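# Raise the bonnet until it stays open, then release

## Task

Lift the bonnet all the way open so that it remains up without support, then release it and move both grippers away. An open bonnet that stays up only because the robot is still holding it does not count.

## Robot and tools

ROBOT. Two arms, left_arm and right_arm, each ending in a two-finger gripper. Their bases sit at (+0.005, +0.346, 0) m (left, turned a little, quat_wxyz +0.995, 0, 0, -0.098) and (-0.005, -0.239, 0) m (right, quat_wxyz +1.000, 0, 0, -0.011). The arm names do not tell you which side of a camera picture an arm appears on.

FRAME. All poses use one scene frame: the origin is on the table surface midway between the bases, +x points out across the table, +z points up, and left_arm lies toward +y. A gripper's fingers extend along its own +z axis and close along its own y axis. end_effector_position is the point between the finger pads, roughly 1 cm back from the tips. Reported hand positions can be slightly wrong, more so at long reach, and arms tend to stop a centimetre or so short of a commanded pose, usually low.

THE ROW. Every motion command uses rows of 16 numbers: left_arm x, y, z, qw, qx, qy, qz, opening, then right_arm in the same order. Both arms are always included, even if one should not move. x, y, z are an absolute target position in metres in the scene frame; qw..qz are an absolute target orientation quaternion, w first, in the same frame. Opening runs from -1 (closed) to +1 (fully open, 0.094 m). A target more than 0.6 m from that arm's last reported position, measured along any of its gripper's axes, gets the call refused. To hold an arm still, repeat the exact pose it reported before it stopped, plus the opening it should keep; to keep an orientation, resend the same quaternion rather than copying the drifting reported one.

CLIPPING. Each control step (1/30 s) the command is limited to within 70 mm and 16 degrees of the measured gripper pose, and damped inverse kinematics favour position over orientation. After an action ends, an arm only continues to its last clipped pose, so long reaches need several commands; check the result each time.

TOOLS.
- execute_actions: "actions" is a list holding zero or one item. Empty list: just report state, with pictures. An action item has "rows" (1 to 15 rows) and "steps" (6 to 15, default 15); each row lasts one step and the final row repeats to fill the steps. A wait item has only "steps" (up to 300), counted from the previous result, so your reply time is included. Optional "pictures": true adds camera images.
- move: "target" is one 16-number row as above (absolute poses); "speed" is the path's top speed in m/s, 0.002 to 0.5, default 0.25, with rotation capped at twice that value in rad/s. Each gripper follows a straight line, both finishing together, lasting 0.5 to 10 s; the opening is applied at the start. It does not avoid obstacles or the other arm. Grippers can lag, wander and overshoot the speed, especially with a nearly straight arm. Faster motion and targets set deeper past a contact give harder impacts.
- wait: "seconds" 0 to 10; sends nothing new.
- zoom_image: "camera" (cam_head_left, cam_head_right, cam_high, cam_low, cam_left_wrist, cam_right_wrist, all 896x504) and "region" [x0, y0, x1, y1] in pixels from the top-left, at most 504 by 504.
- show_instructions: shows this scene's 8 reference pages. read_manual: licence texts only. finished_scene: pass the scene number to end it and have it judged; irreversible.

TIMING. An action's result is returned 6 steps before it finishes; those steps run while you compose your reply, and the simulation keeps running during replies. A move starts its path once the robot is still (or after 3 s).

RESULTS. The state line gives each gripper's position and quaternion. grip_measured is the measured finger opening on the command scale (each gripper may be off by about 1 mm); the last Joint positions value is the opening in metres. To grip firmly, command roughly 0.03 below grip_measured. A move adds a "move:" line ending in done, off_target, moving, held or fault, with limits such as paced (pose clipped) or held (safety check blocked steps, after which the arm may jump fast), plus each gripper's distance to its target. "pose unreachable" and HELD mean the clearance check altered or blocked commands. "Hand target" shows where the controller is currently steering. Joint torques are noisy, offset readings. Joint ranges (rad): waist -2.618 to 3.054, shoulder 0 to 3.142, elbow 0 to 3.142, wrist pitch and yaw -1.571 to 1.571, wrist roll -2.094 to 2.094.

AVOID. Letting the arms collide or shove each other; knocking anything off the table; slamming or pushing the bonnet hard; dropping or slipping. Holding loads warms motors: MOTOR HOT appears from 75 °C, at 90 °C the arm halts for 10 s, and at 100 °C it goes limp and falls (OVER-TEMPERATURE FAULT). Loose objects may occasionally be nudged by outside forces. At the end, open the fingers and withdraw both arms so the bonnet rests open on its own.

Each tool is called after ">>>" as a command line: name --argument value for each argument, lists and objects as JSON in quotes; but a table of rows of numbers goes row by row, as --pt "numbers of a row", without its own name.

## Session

>>> show_instructions

>>> execute_actions --actions '[]'

Reference images for this scene: manual page 1, manual page 2, manual page 3, manual page 4, manual page 5, manual page 6, manual page 7, manual page 8.

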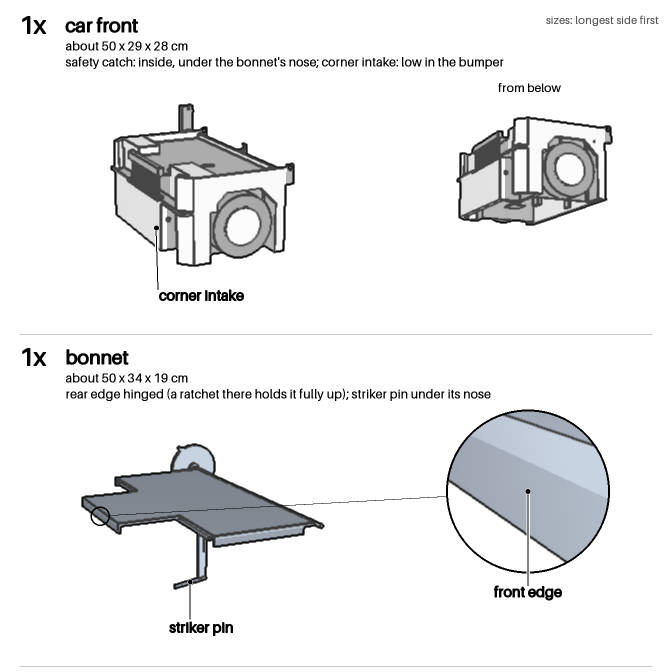

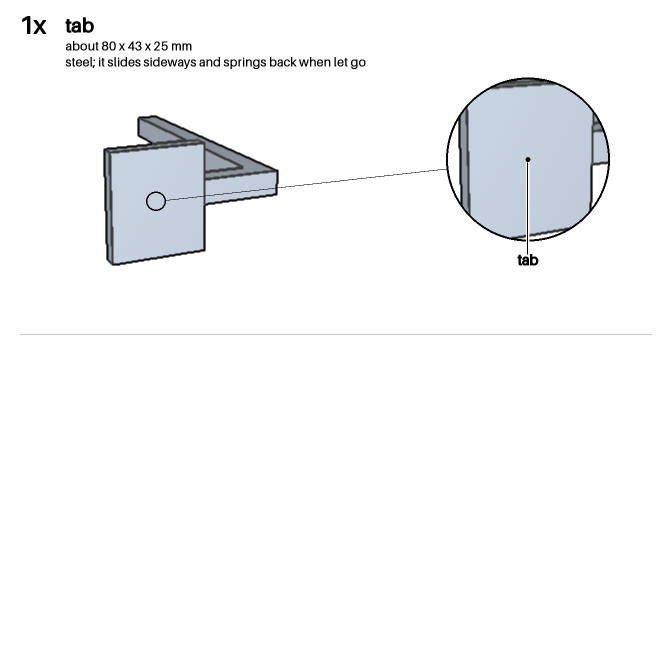

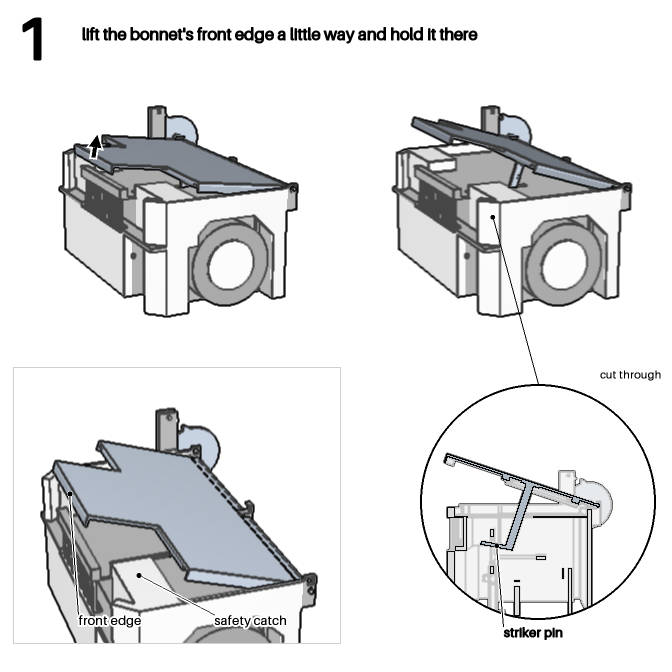

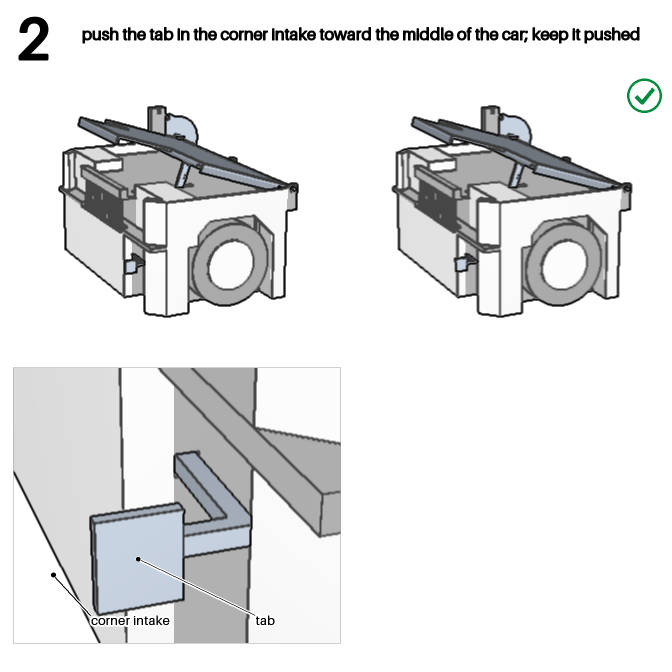

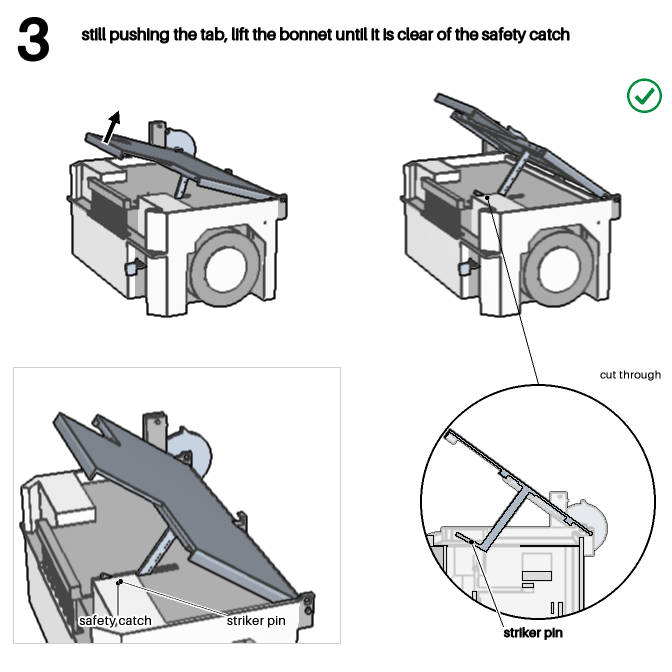

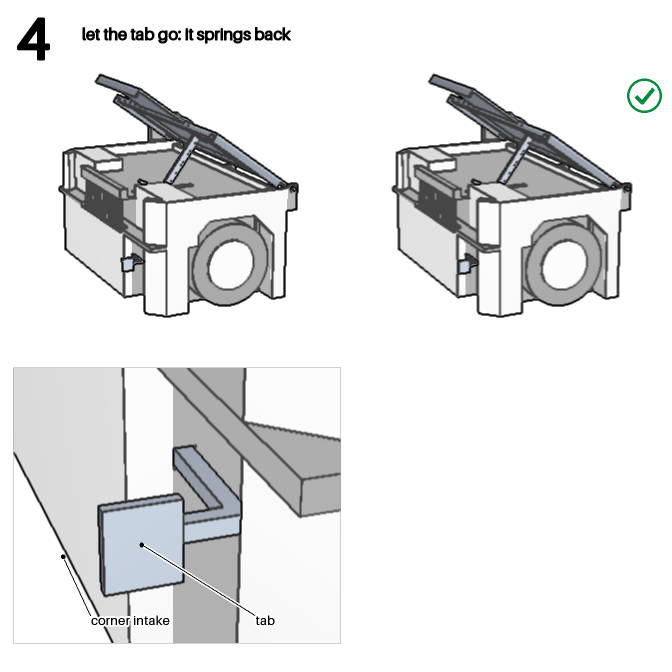

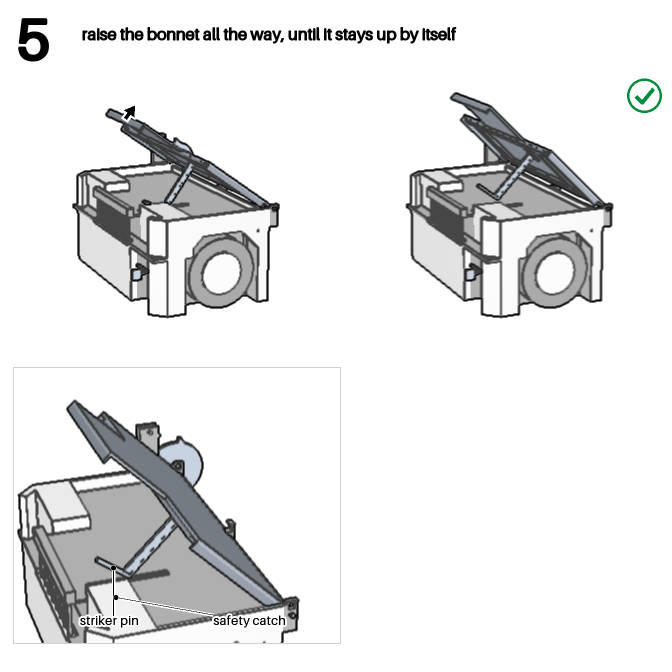

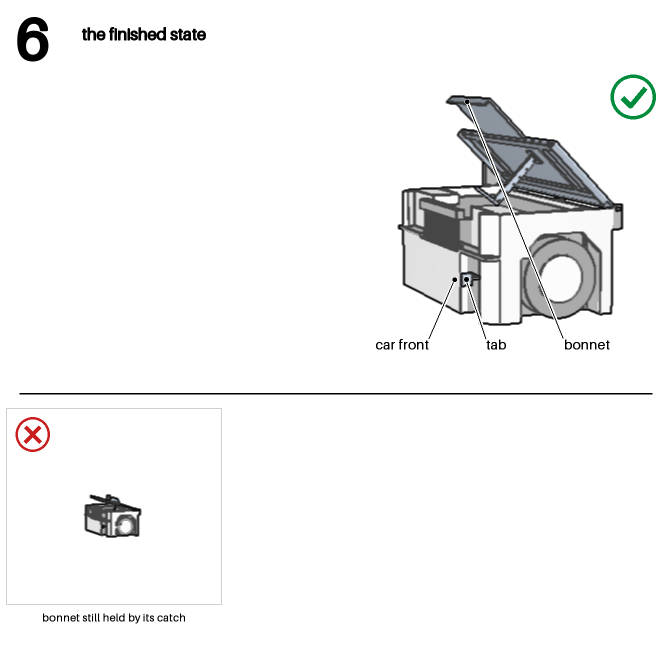

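Scene clock: 0.00 s of 4710.00 s.
left_arm: end_effector_position=(+0.1992, +0.0487, +0.1468) grip_measured=+1.000 end_effector_quat_wxyz=(+0.544, +0.663, +0.475, +0.198) | right_arm: end_effector_position=(+0.0429, -0.1491, +0.1026) grip_measured=+1.000 end_effector_quat_wxyz=(-0.170, -0.091, +0.979, +0.066)
Joint positions: left_arm=[-1.111  1.228  0.435  0.362 -0.659  1.024  0.094] | right_arm=[ 0.597  1.085  0.785 -1.518 -0.274  0.355  0.094]
Joint velocities: left_arm=[ 0.012 -0.017 -0.002 -0.007 -0.066  0.022  0.   ] | right_arm=[-0.022  0.012 -0.022 -0.007 -0.081 -0.022  0.   ]
Joint torques (N m, as the arm reports them, + toward a larger angle): no reading
Motor temperatures (°C, as the motors report them): left_arm=[25 27 25 27 23 25] | right_arm=[23 26 26 28 24 26]
Hand target (left_arm): +0.200, +0.047, +0.153; +0.551, +0.656, +0.478, +0.195
Hand target (right_arm): +0.044, -0.148, +0.104; -0.165, -0.092, +0.979, +0.070

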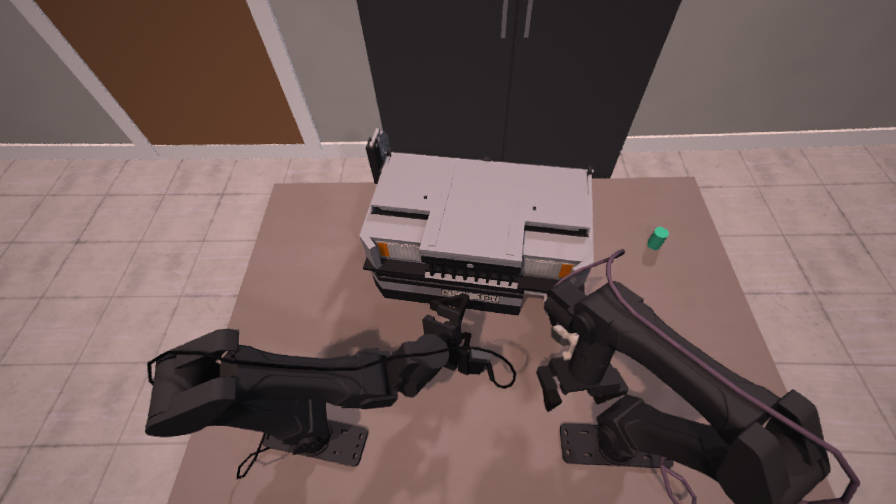

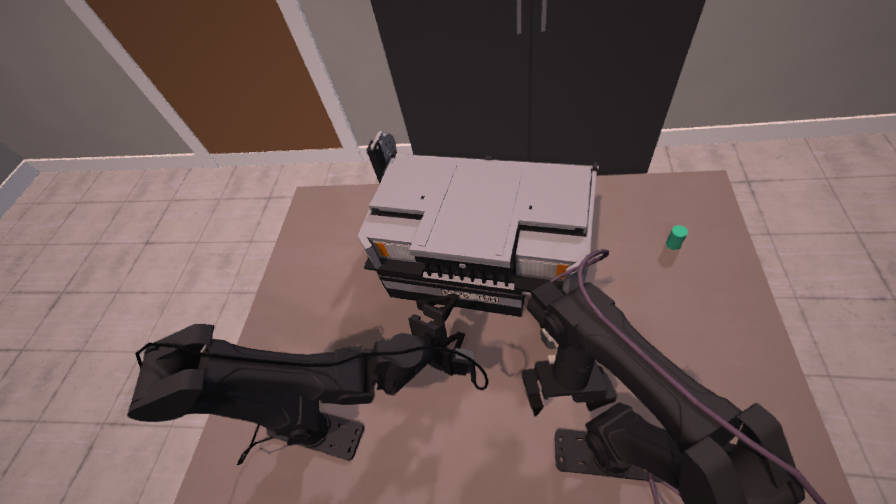

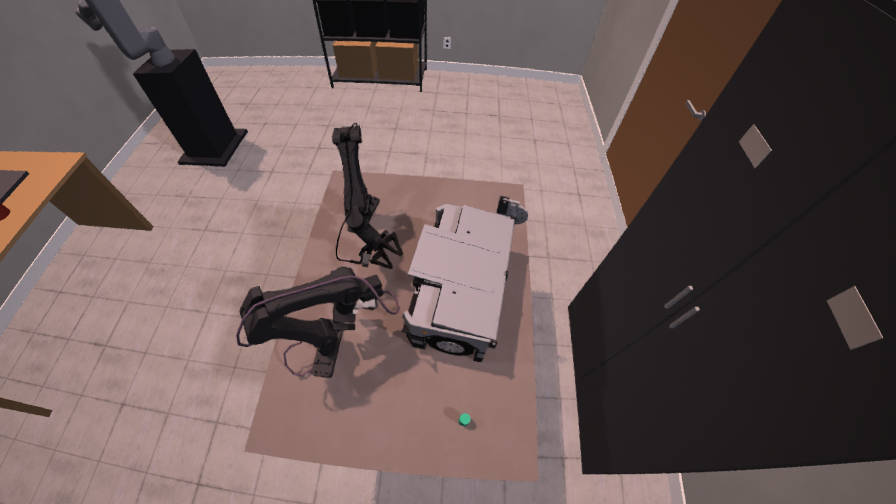

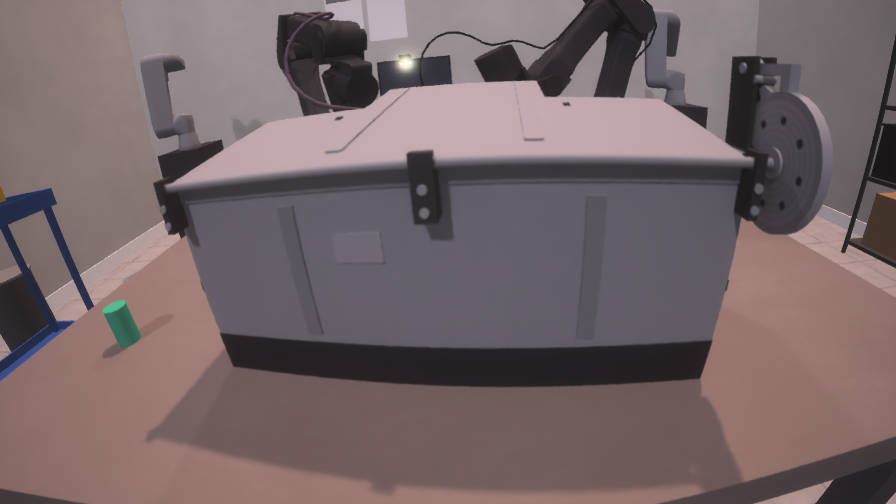

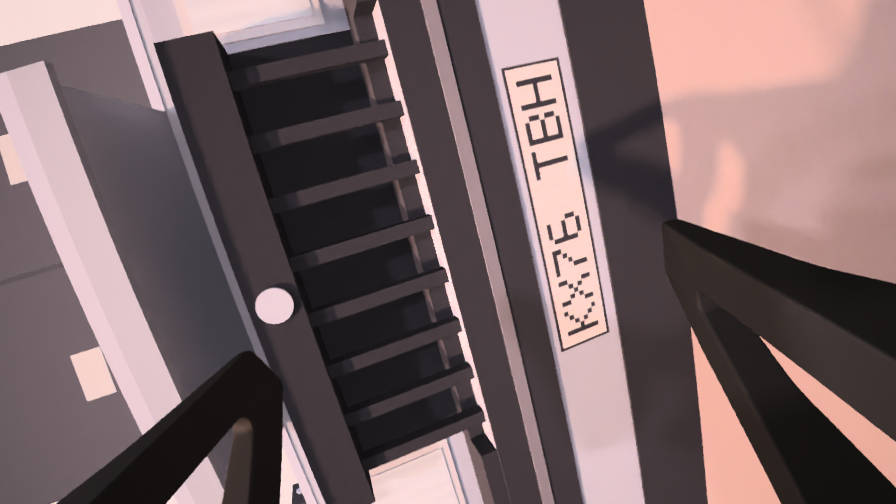

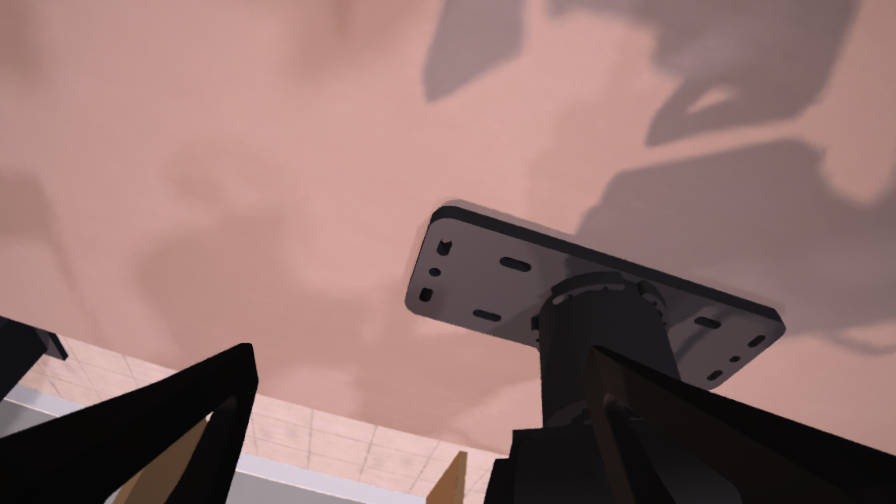

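>>> move --target '[0.23,0.10,0.243,0.58,0.58,0.405,0.405,0.2, 0.21,-0.115,0.09,0.499,0.06,0.864,-0.035,-0.3]' --speed 0.2

Scene clock: 4.50 s of 4710.00 s.
left_arm: end_effector_position=(+0.2288, +0.0906, +0.2386) grip_measured=+0.203 end_effector_quat_wxyz=(+0.574, +0.592, +0.397, +0.403) | right_arm: end_effector_position=(+0.2145, -0.1153, +0.0880) grip_measured=-0.299 end_effector_quat_wxyz=(+0.502, +0.059, +0.863, -0.027)
Joint positions: left_arm=[-1.087  1.115  0.413  0.676 -0.914  1.572  0.056] | right_arm=[ 1.153  1.093  0.379 -0.353  0.97   0.998  0.033]
Joint velocities: left_arm=[ 0.002 -0.007 -0.012  0.007 -0.007 -0.007 -0.001] | right_arm=[-0.007 -0.002 -0.007  0.037  0.022 -0.095 -0.001]
Joint torques (N m, as the arm reports them, + toward a larger angle): left_arm=[ 0.91 -5.08  4.15  1.91 -0.08  0.02] | right_arm=[ 0.31 -1.04  5.81  1.3   0.6  -0.08]
Motor temperatures (°C, as the motors report them): left_arm=[25 27 25 29 23 25] | right_arm=[23 26 26 28 24 26]
Hand target (left_arm): +0.230, +0.099, +0.243; +0.580, +0.580, +0.404, +0.406
Hand target (right_arm): +0.213, -0.120, +0.084; +0.505, +0.052, +0.861, -0.038
Off the commanded pose (left_arm): 0.010 m, 2 deg.
Off the commanded pose (right_arm): 0.005 m, 1 deg.
Kept back: nothing.
move: done

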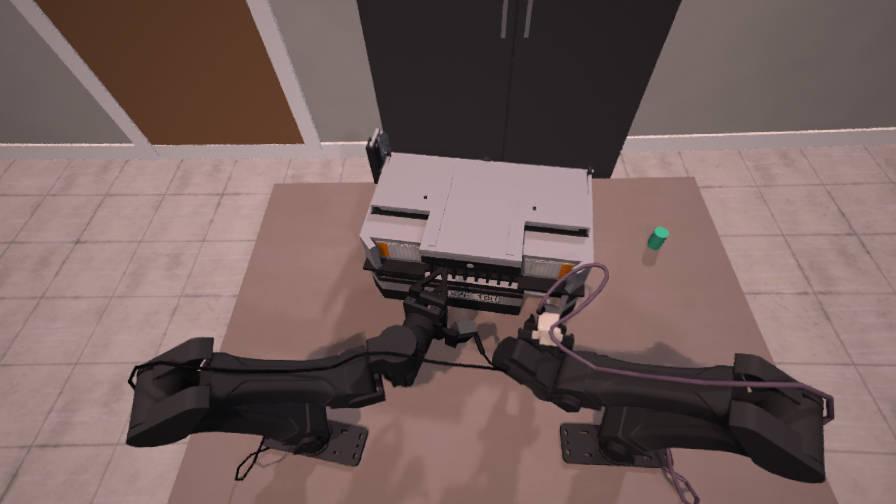

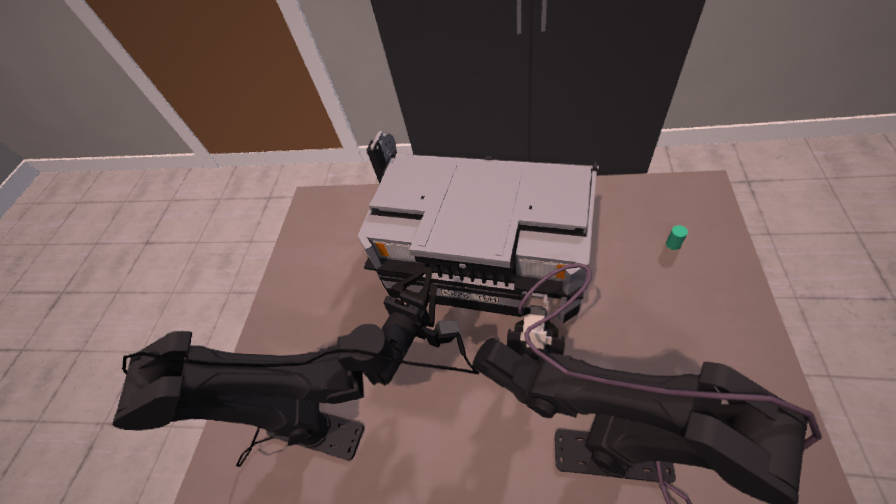

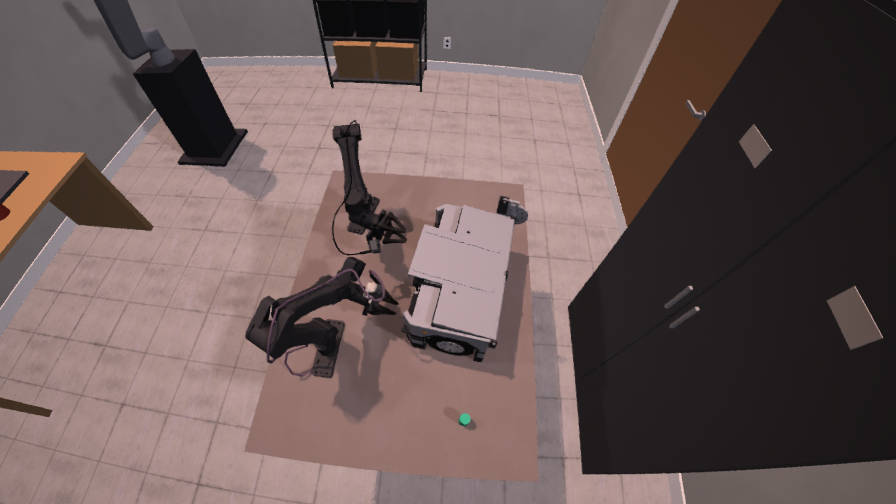

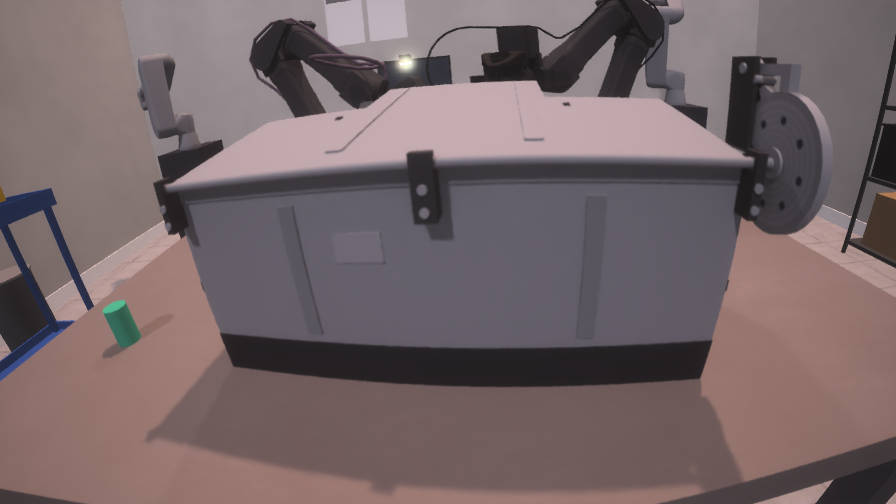

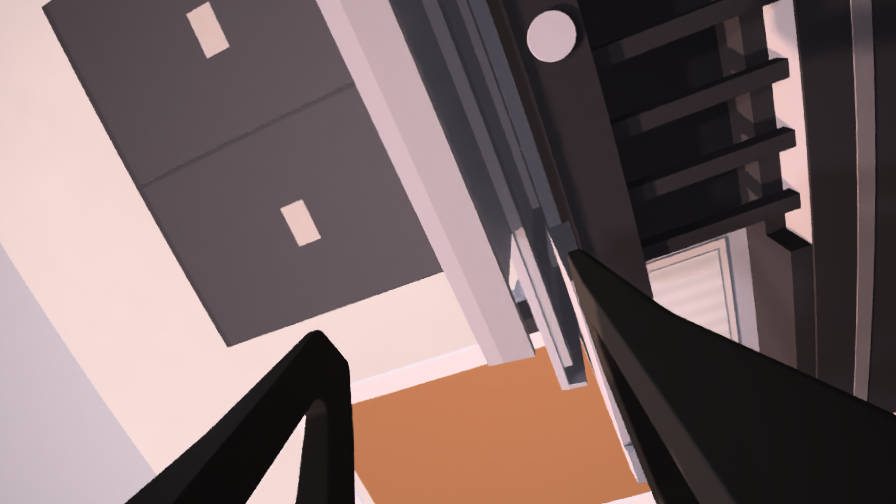

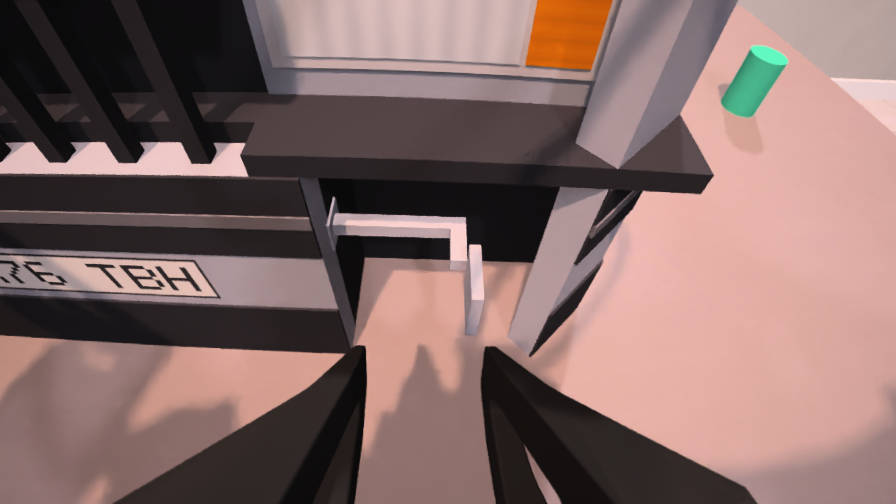

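>>> move --target '[0.275,0.085,0.243,0.58,0.58,0.405,0.405,0.2, 0.225,-0.133,0.085,0.499,0.06,0.864,-0.035,-0.3]' --speed 0.06

Scene clock: 5.93 s of 4710.00 s.
left_arm: end_effector_position=(+0.2692, +0.0907, +0.2295) grip_measured=+0.203 end_effector_quat_wxyz=(+0.565, +0.594, +0.402, +0.407) | right_arm: end_effector_position=(+0.2247, -0.1266, +0.0863) grip_measured=-0.299 end_effector_quat_wxyz=(+0.496, +0.057, +0.866, -0.031)
Joint positions: left_arm=[-0.915  1.224  0.445  0.738 -0.758  1.573  0.056] | right_arm=[ 1.057  1.047  0.345 -0.275  0.913  0.866  0.033]
Joint velocities: left_arm=[-0.017 -0.002 -0.002  0.037 -0.007 -0.022  0.001] | right_arm=[ 0.002  0.007  0.007 -0.051 -0.022 -0.081  0.   ]
Joint torques (N m, as the arm reports them, + toward a larger angle): left_arm=[ 0.86 -2.35  7.82  2.03  0.09 -0.01] | right_arm=[-0.92 -2.94  5.96  1.42  0.43 -0.02]
Motor temperatures (°C, as the motors report them): left_arm=[25 27 26 29 23 25] | right_arm=[23 26 26 28 24 26]
Hand target (left_arm): +0.274, +0.086, +0.243; +0.580, +0.580, +0.405, +0.405
Hand target (right_arm): +0.224, -0.133, +0.084; +0.498, +0.060, +0.865, -0.034
Off the commanded pose (left_arm): 0.016 m, 2 deg.
Off the commanded pose (right_arm): 0.007 m, 1 deg.
Kept back: nothing.
move: off_target (left_arm)

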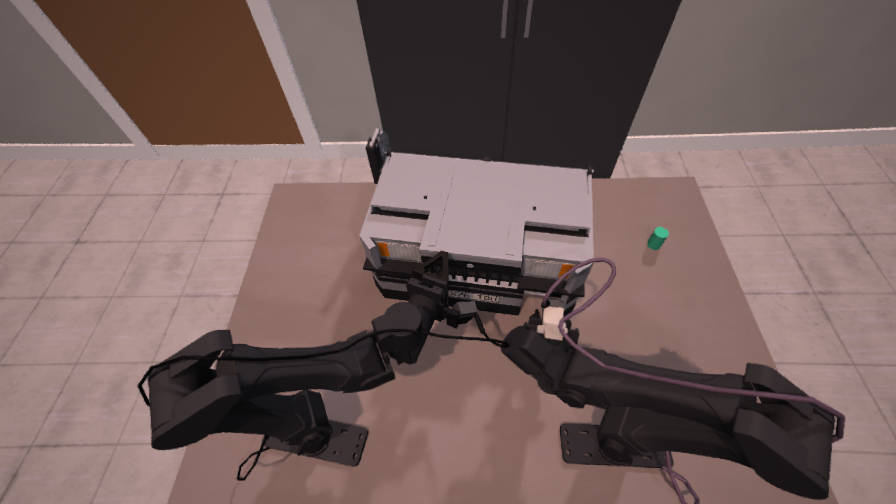

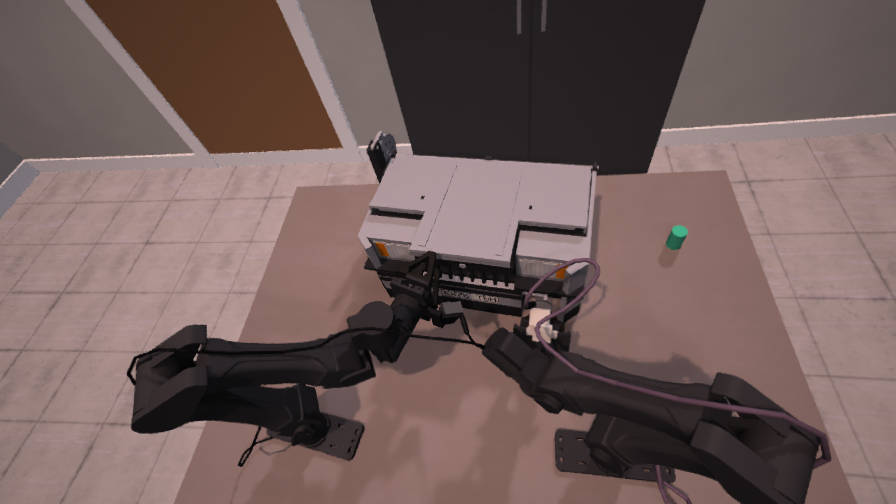

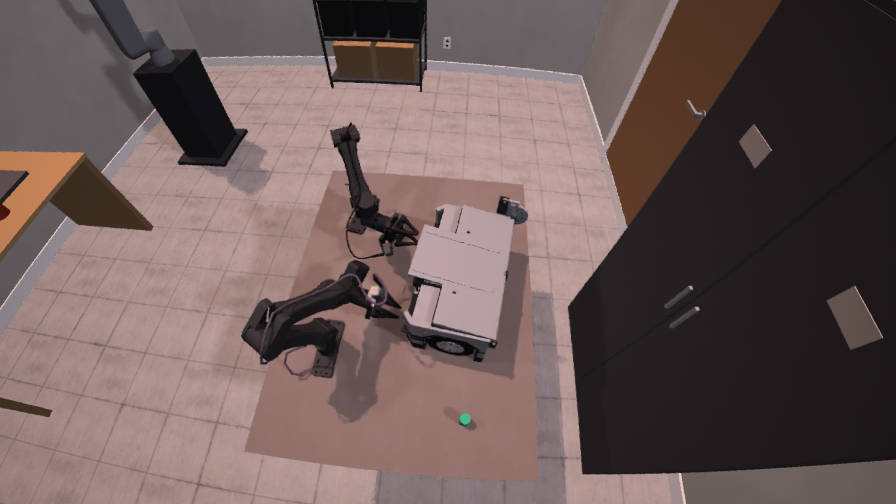

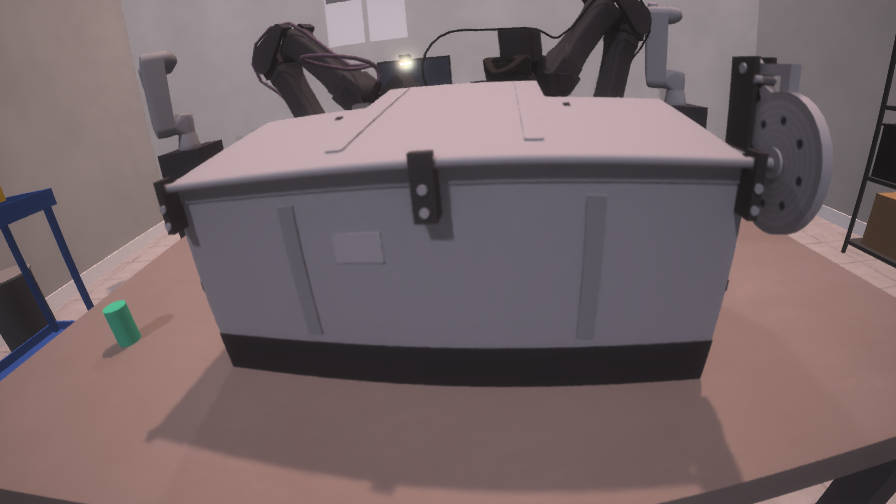

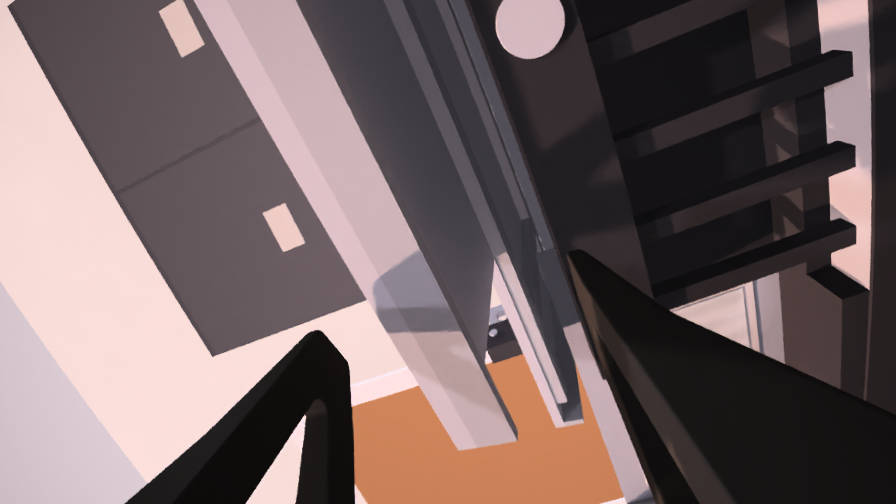

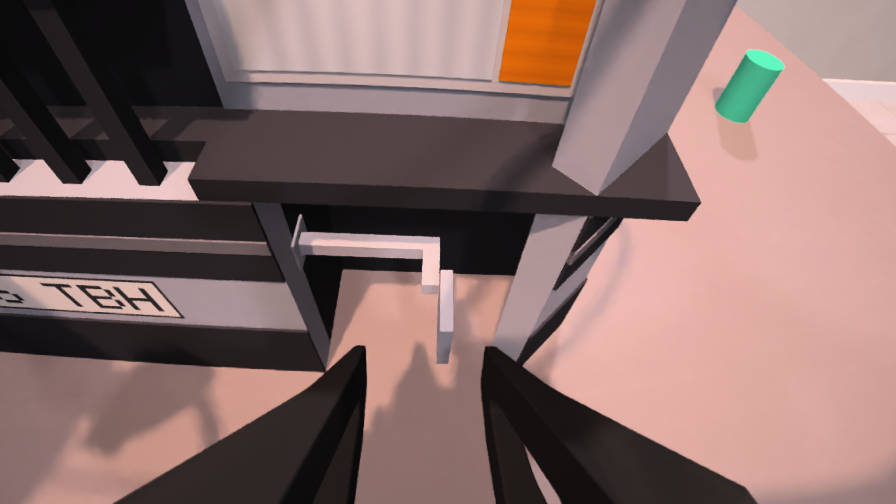

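>>> move --target '[0.285,0.082,0.258,0.58,0.58,0.405,0.405,0.2, 0.245,-0.138,0.08,0.499,0.06,0.864,-0.035,-0.3]' --speed 0.05

Scene clock: 7.33 s of 4710.00 s.
left_arm: end_effector_position=(+0.2798, +0.0863, +0.2519) grip_measured=+0.203 end_effector_quat_wxyz=(+0.578, +0.582, +0.404, +0.405) | right_arm: end_effector_position=(+0.2455, -0.1311, +0.0887) grip_measured=-0.299 end_effector_quat_wxyz=(+0.504, +0.063, +0.861, -0.019)
Joint positions: left_arm=[-0.881  1.224  0.514  0.705 -0.723  1.573  0.056] | right_arm=[ 0.93   1.047  0.314 -0.09   0.835  0.71   0.033]
Joint velocities: left_arm=[ 0.007 -0.012  0.007  0.051  0.022 -0.037  0.001] | right_arm=[-0.007 -0.007 -0.012 -0.037  0.007 -0.007 -0.   ]
Joint torques (N m, as the arm reports them, + toward a larger angle): left_arm=[ 0.88 -2.17  7.87  1.76  0.06 -0.01] | right_arm=[-0.92 -0.3   6.09  1.65  0.31 -0.05]
Motor temperatures (°C, as the motors report them): left_arm=[25 27 26 29 23 25] | right_arm=[23 26 26 29 24 26]
Hand target (left_arm): +0.285, +0.082, +0.258; +0.580, +0.580, +0.405, +0.405
Hand target (right_arm): +0.244, -0.138, +0.080; +0.497, +0.060, +0.865, -0.033
Off the commanded pose (left_arm): 0.009 m, 0 deg.
Off the commanded pose (right_arm): 0.011 m, 2 deg.
Kept back: nothing.
move: off_target (right_arm)

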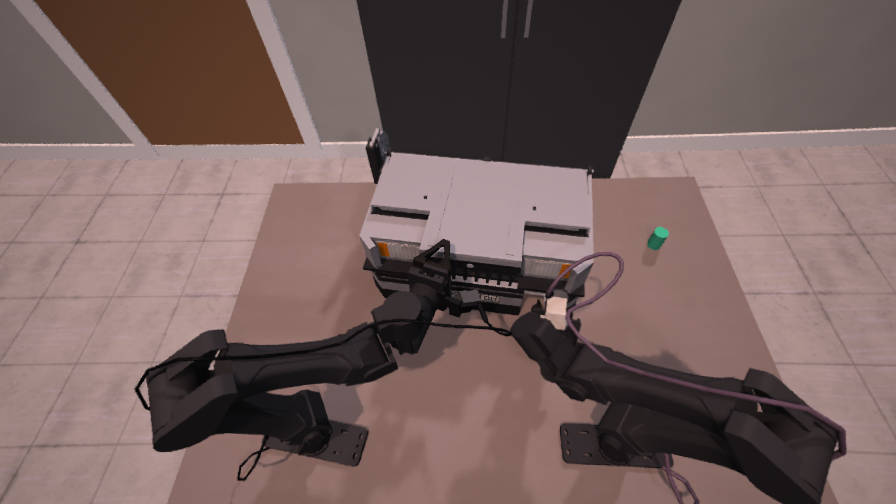

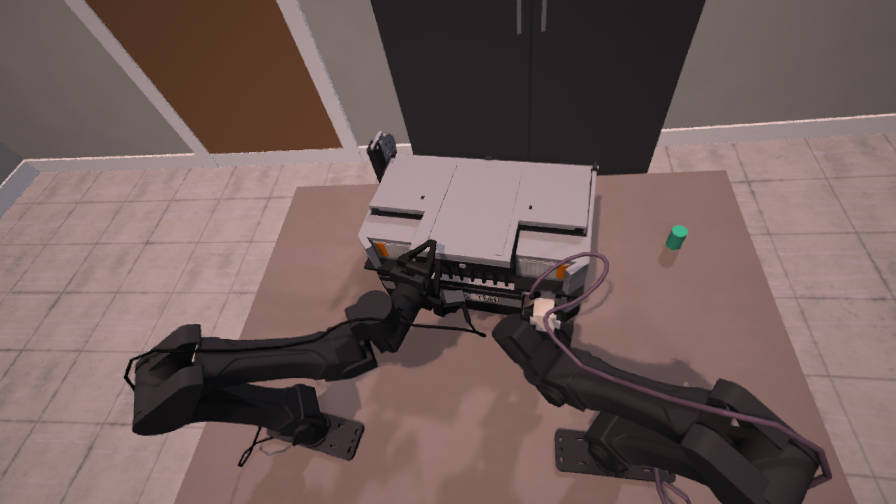

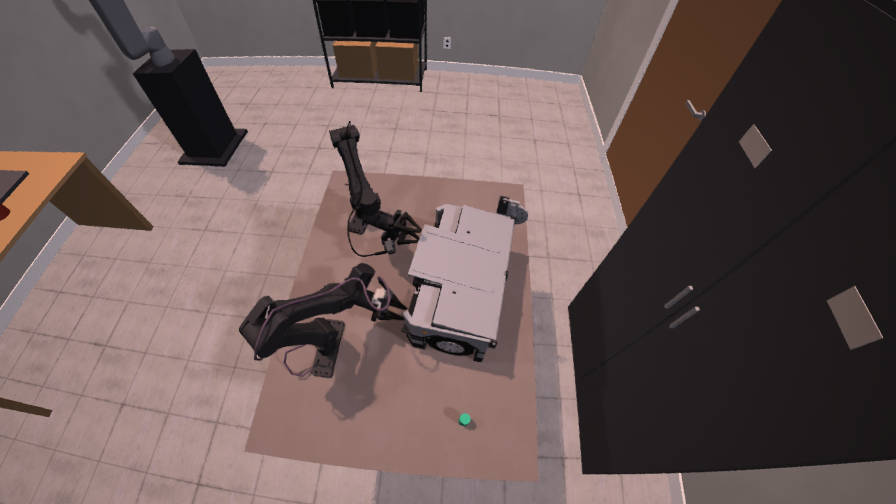

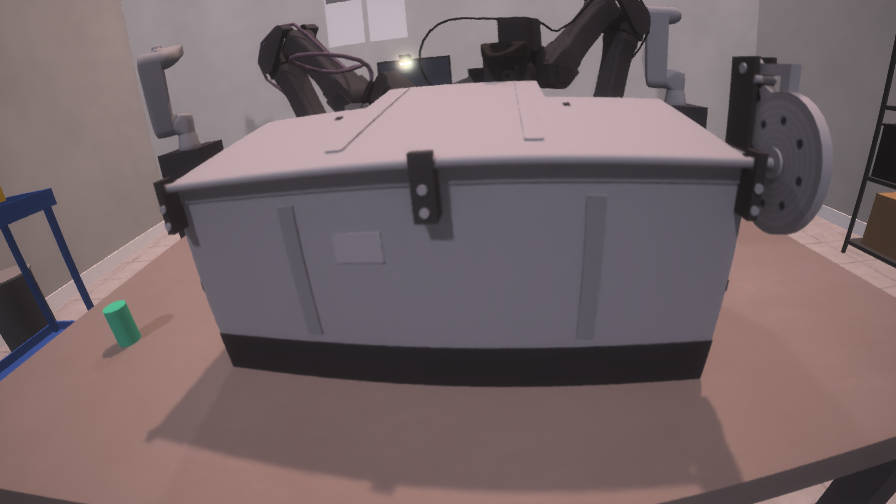

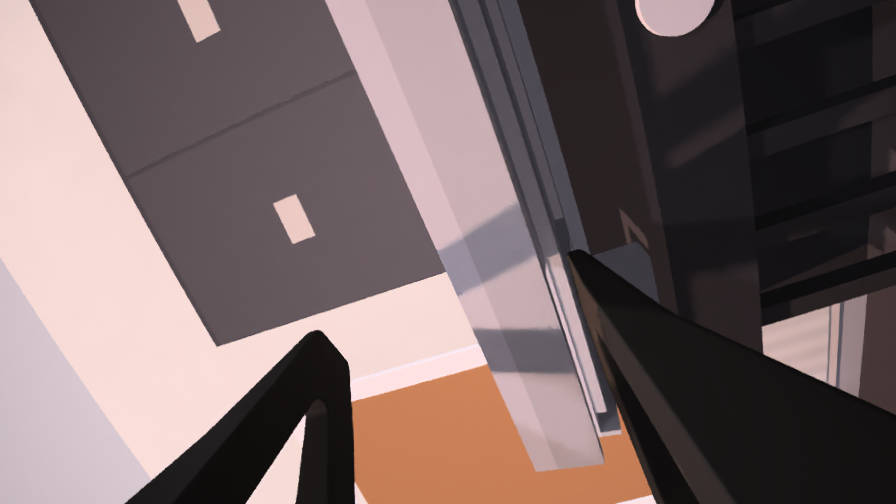

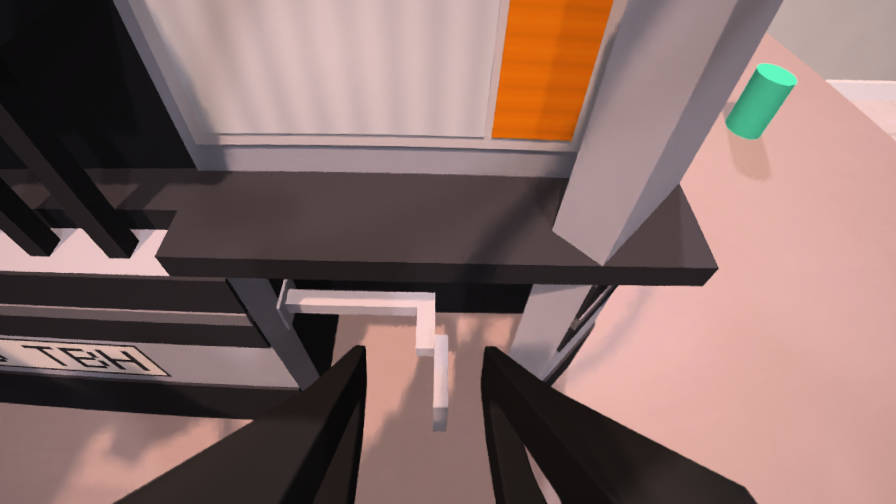

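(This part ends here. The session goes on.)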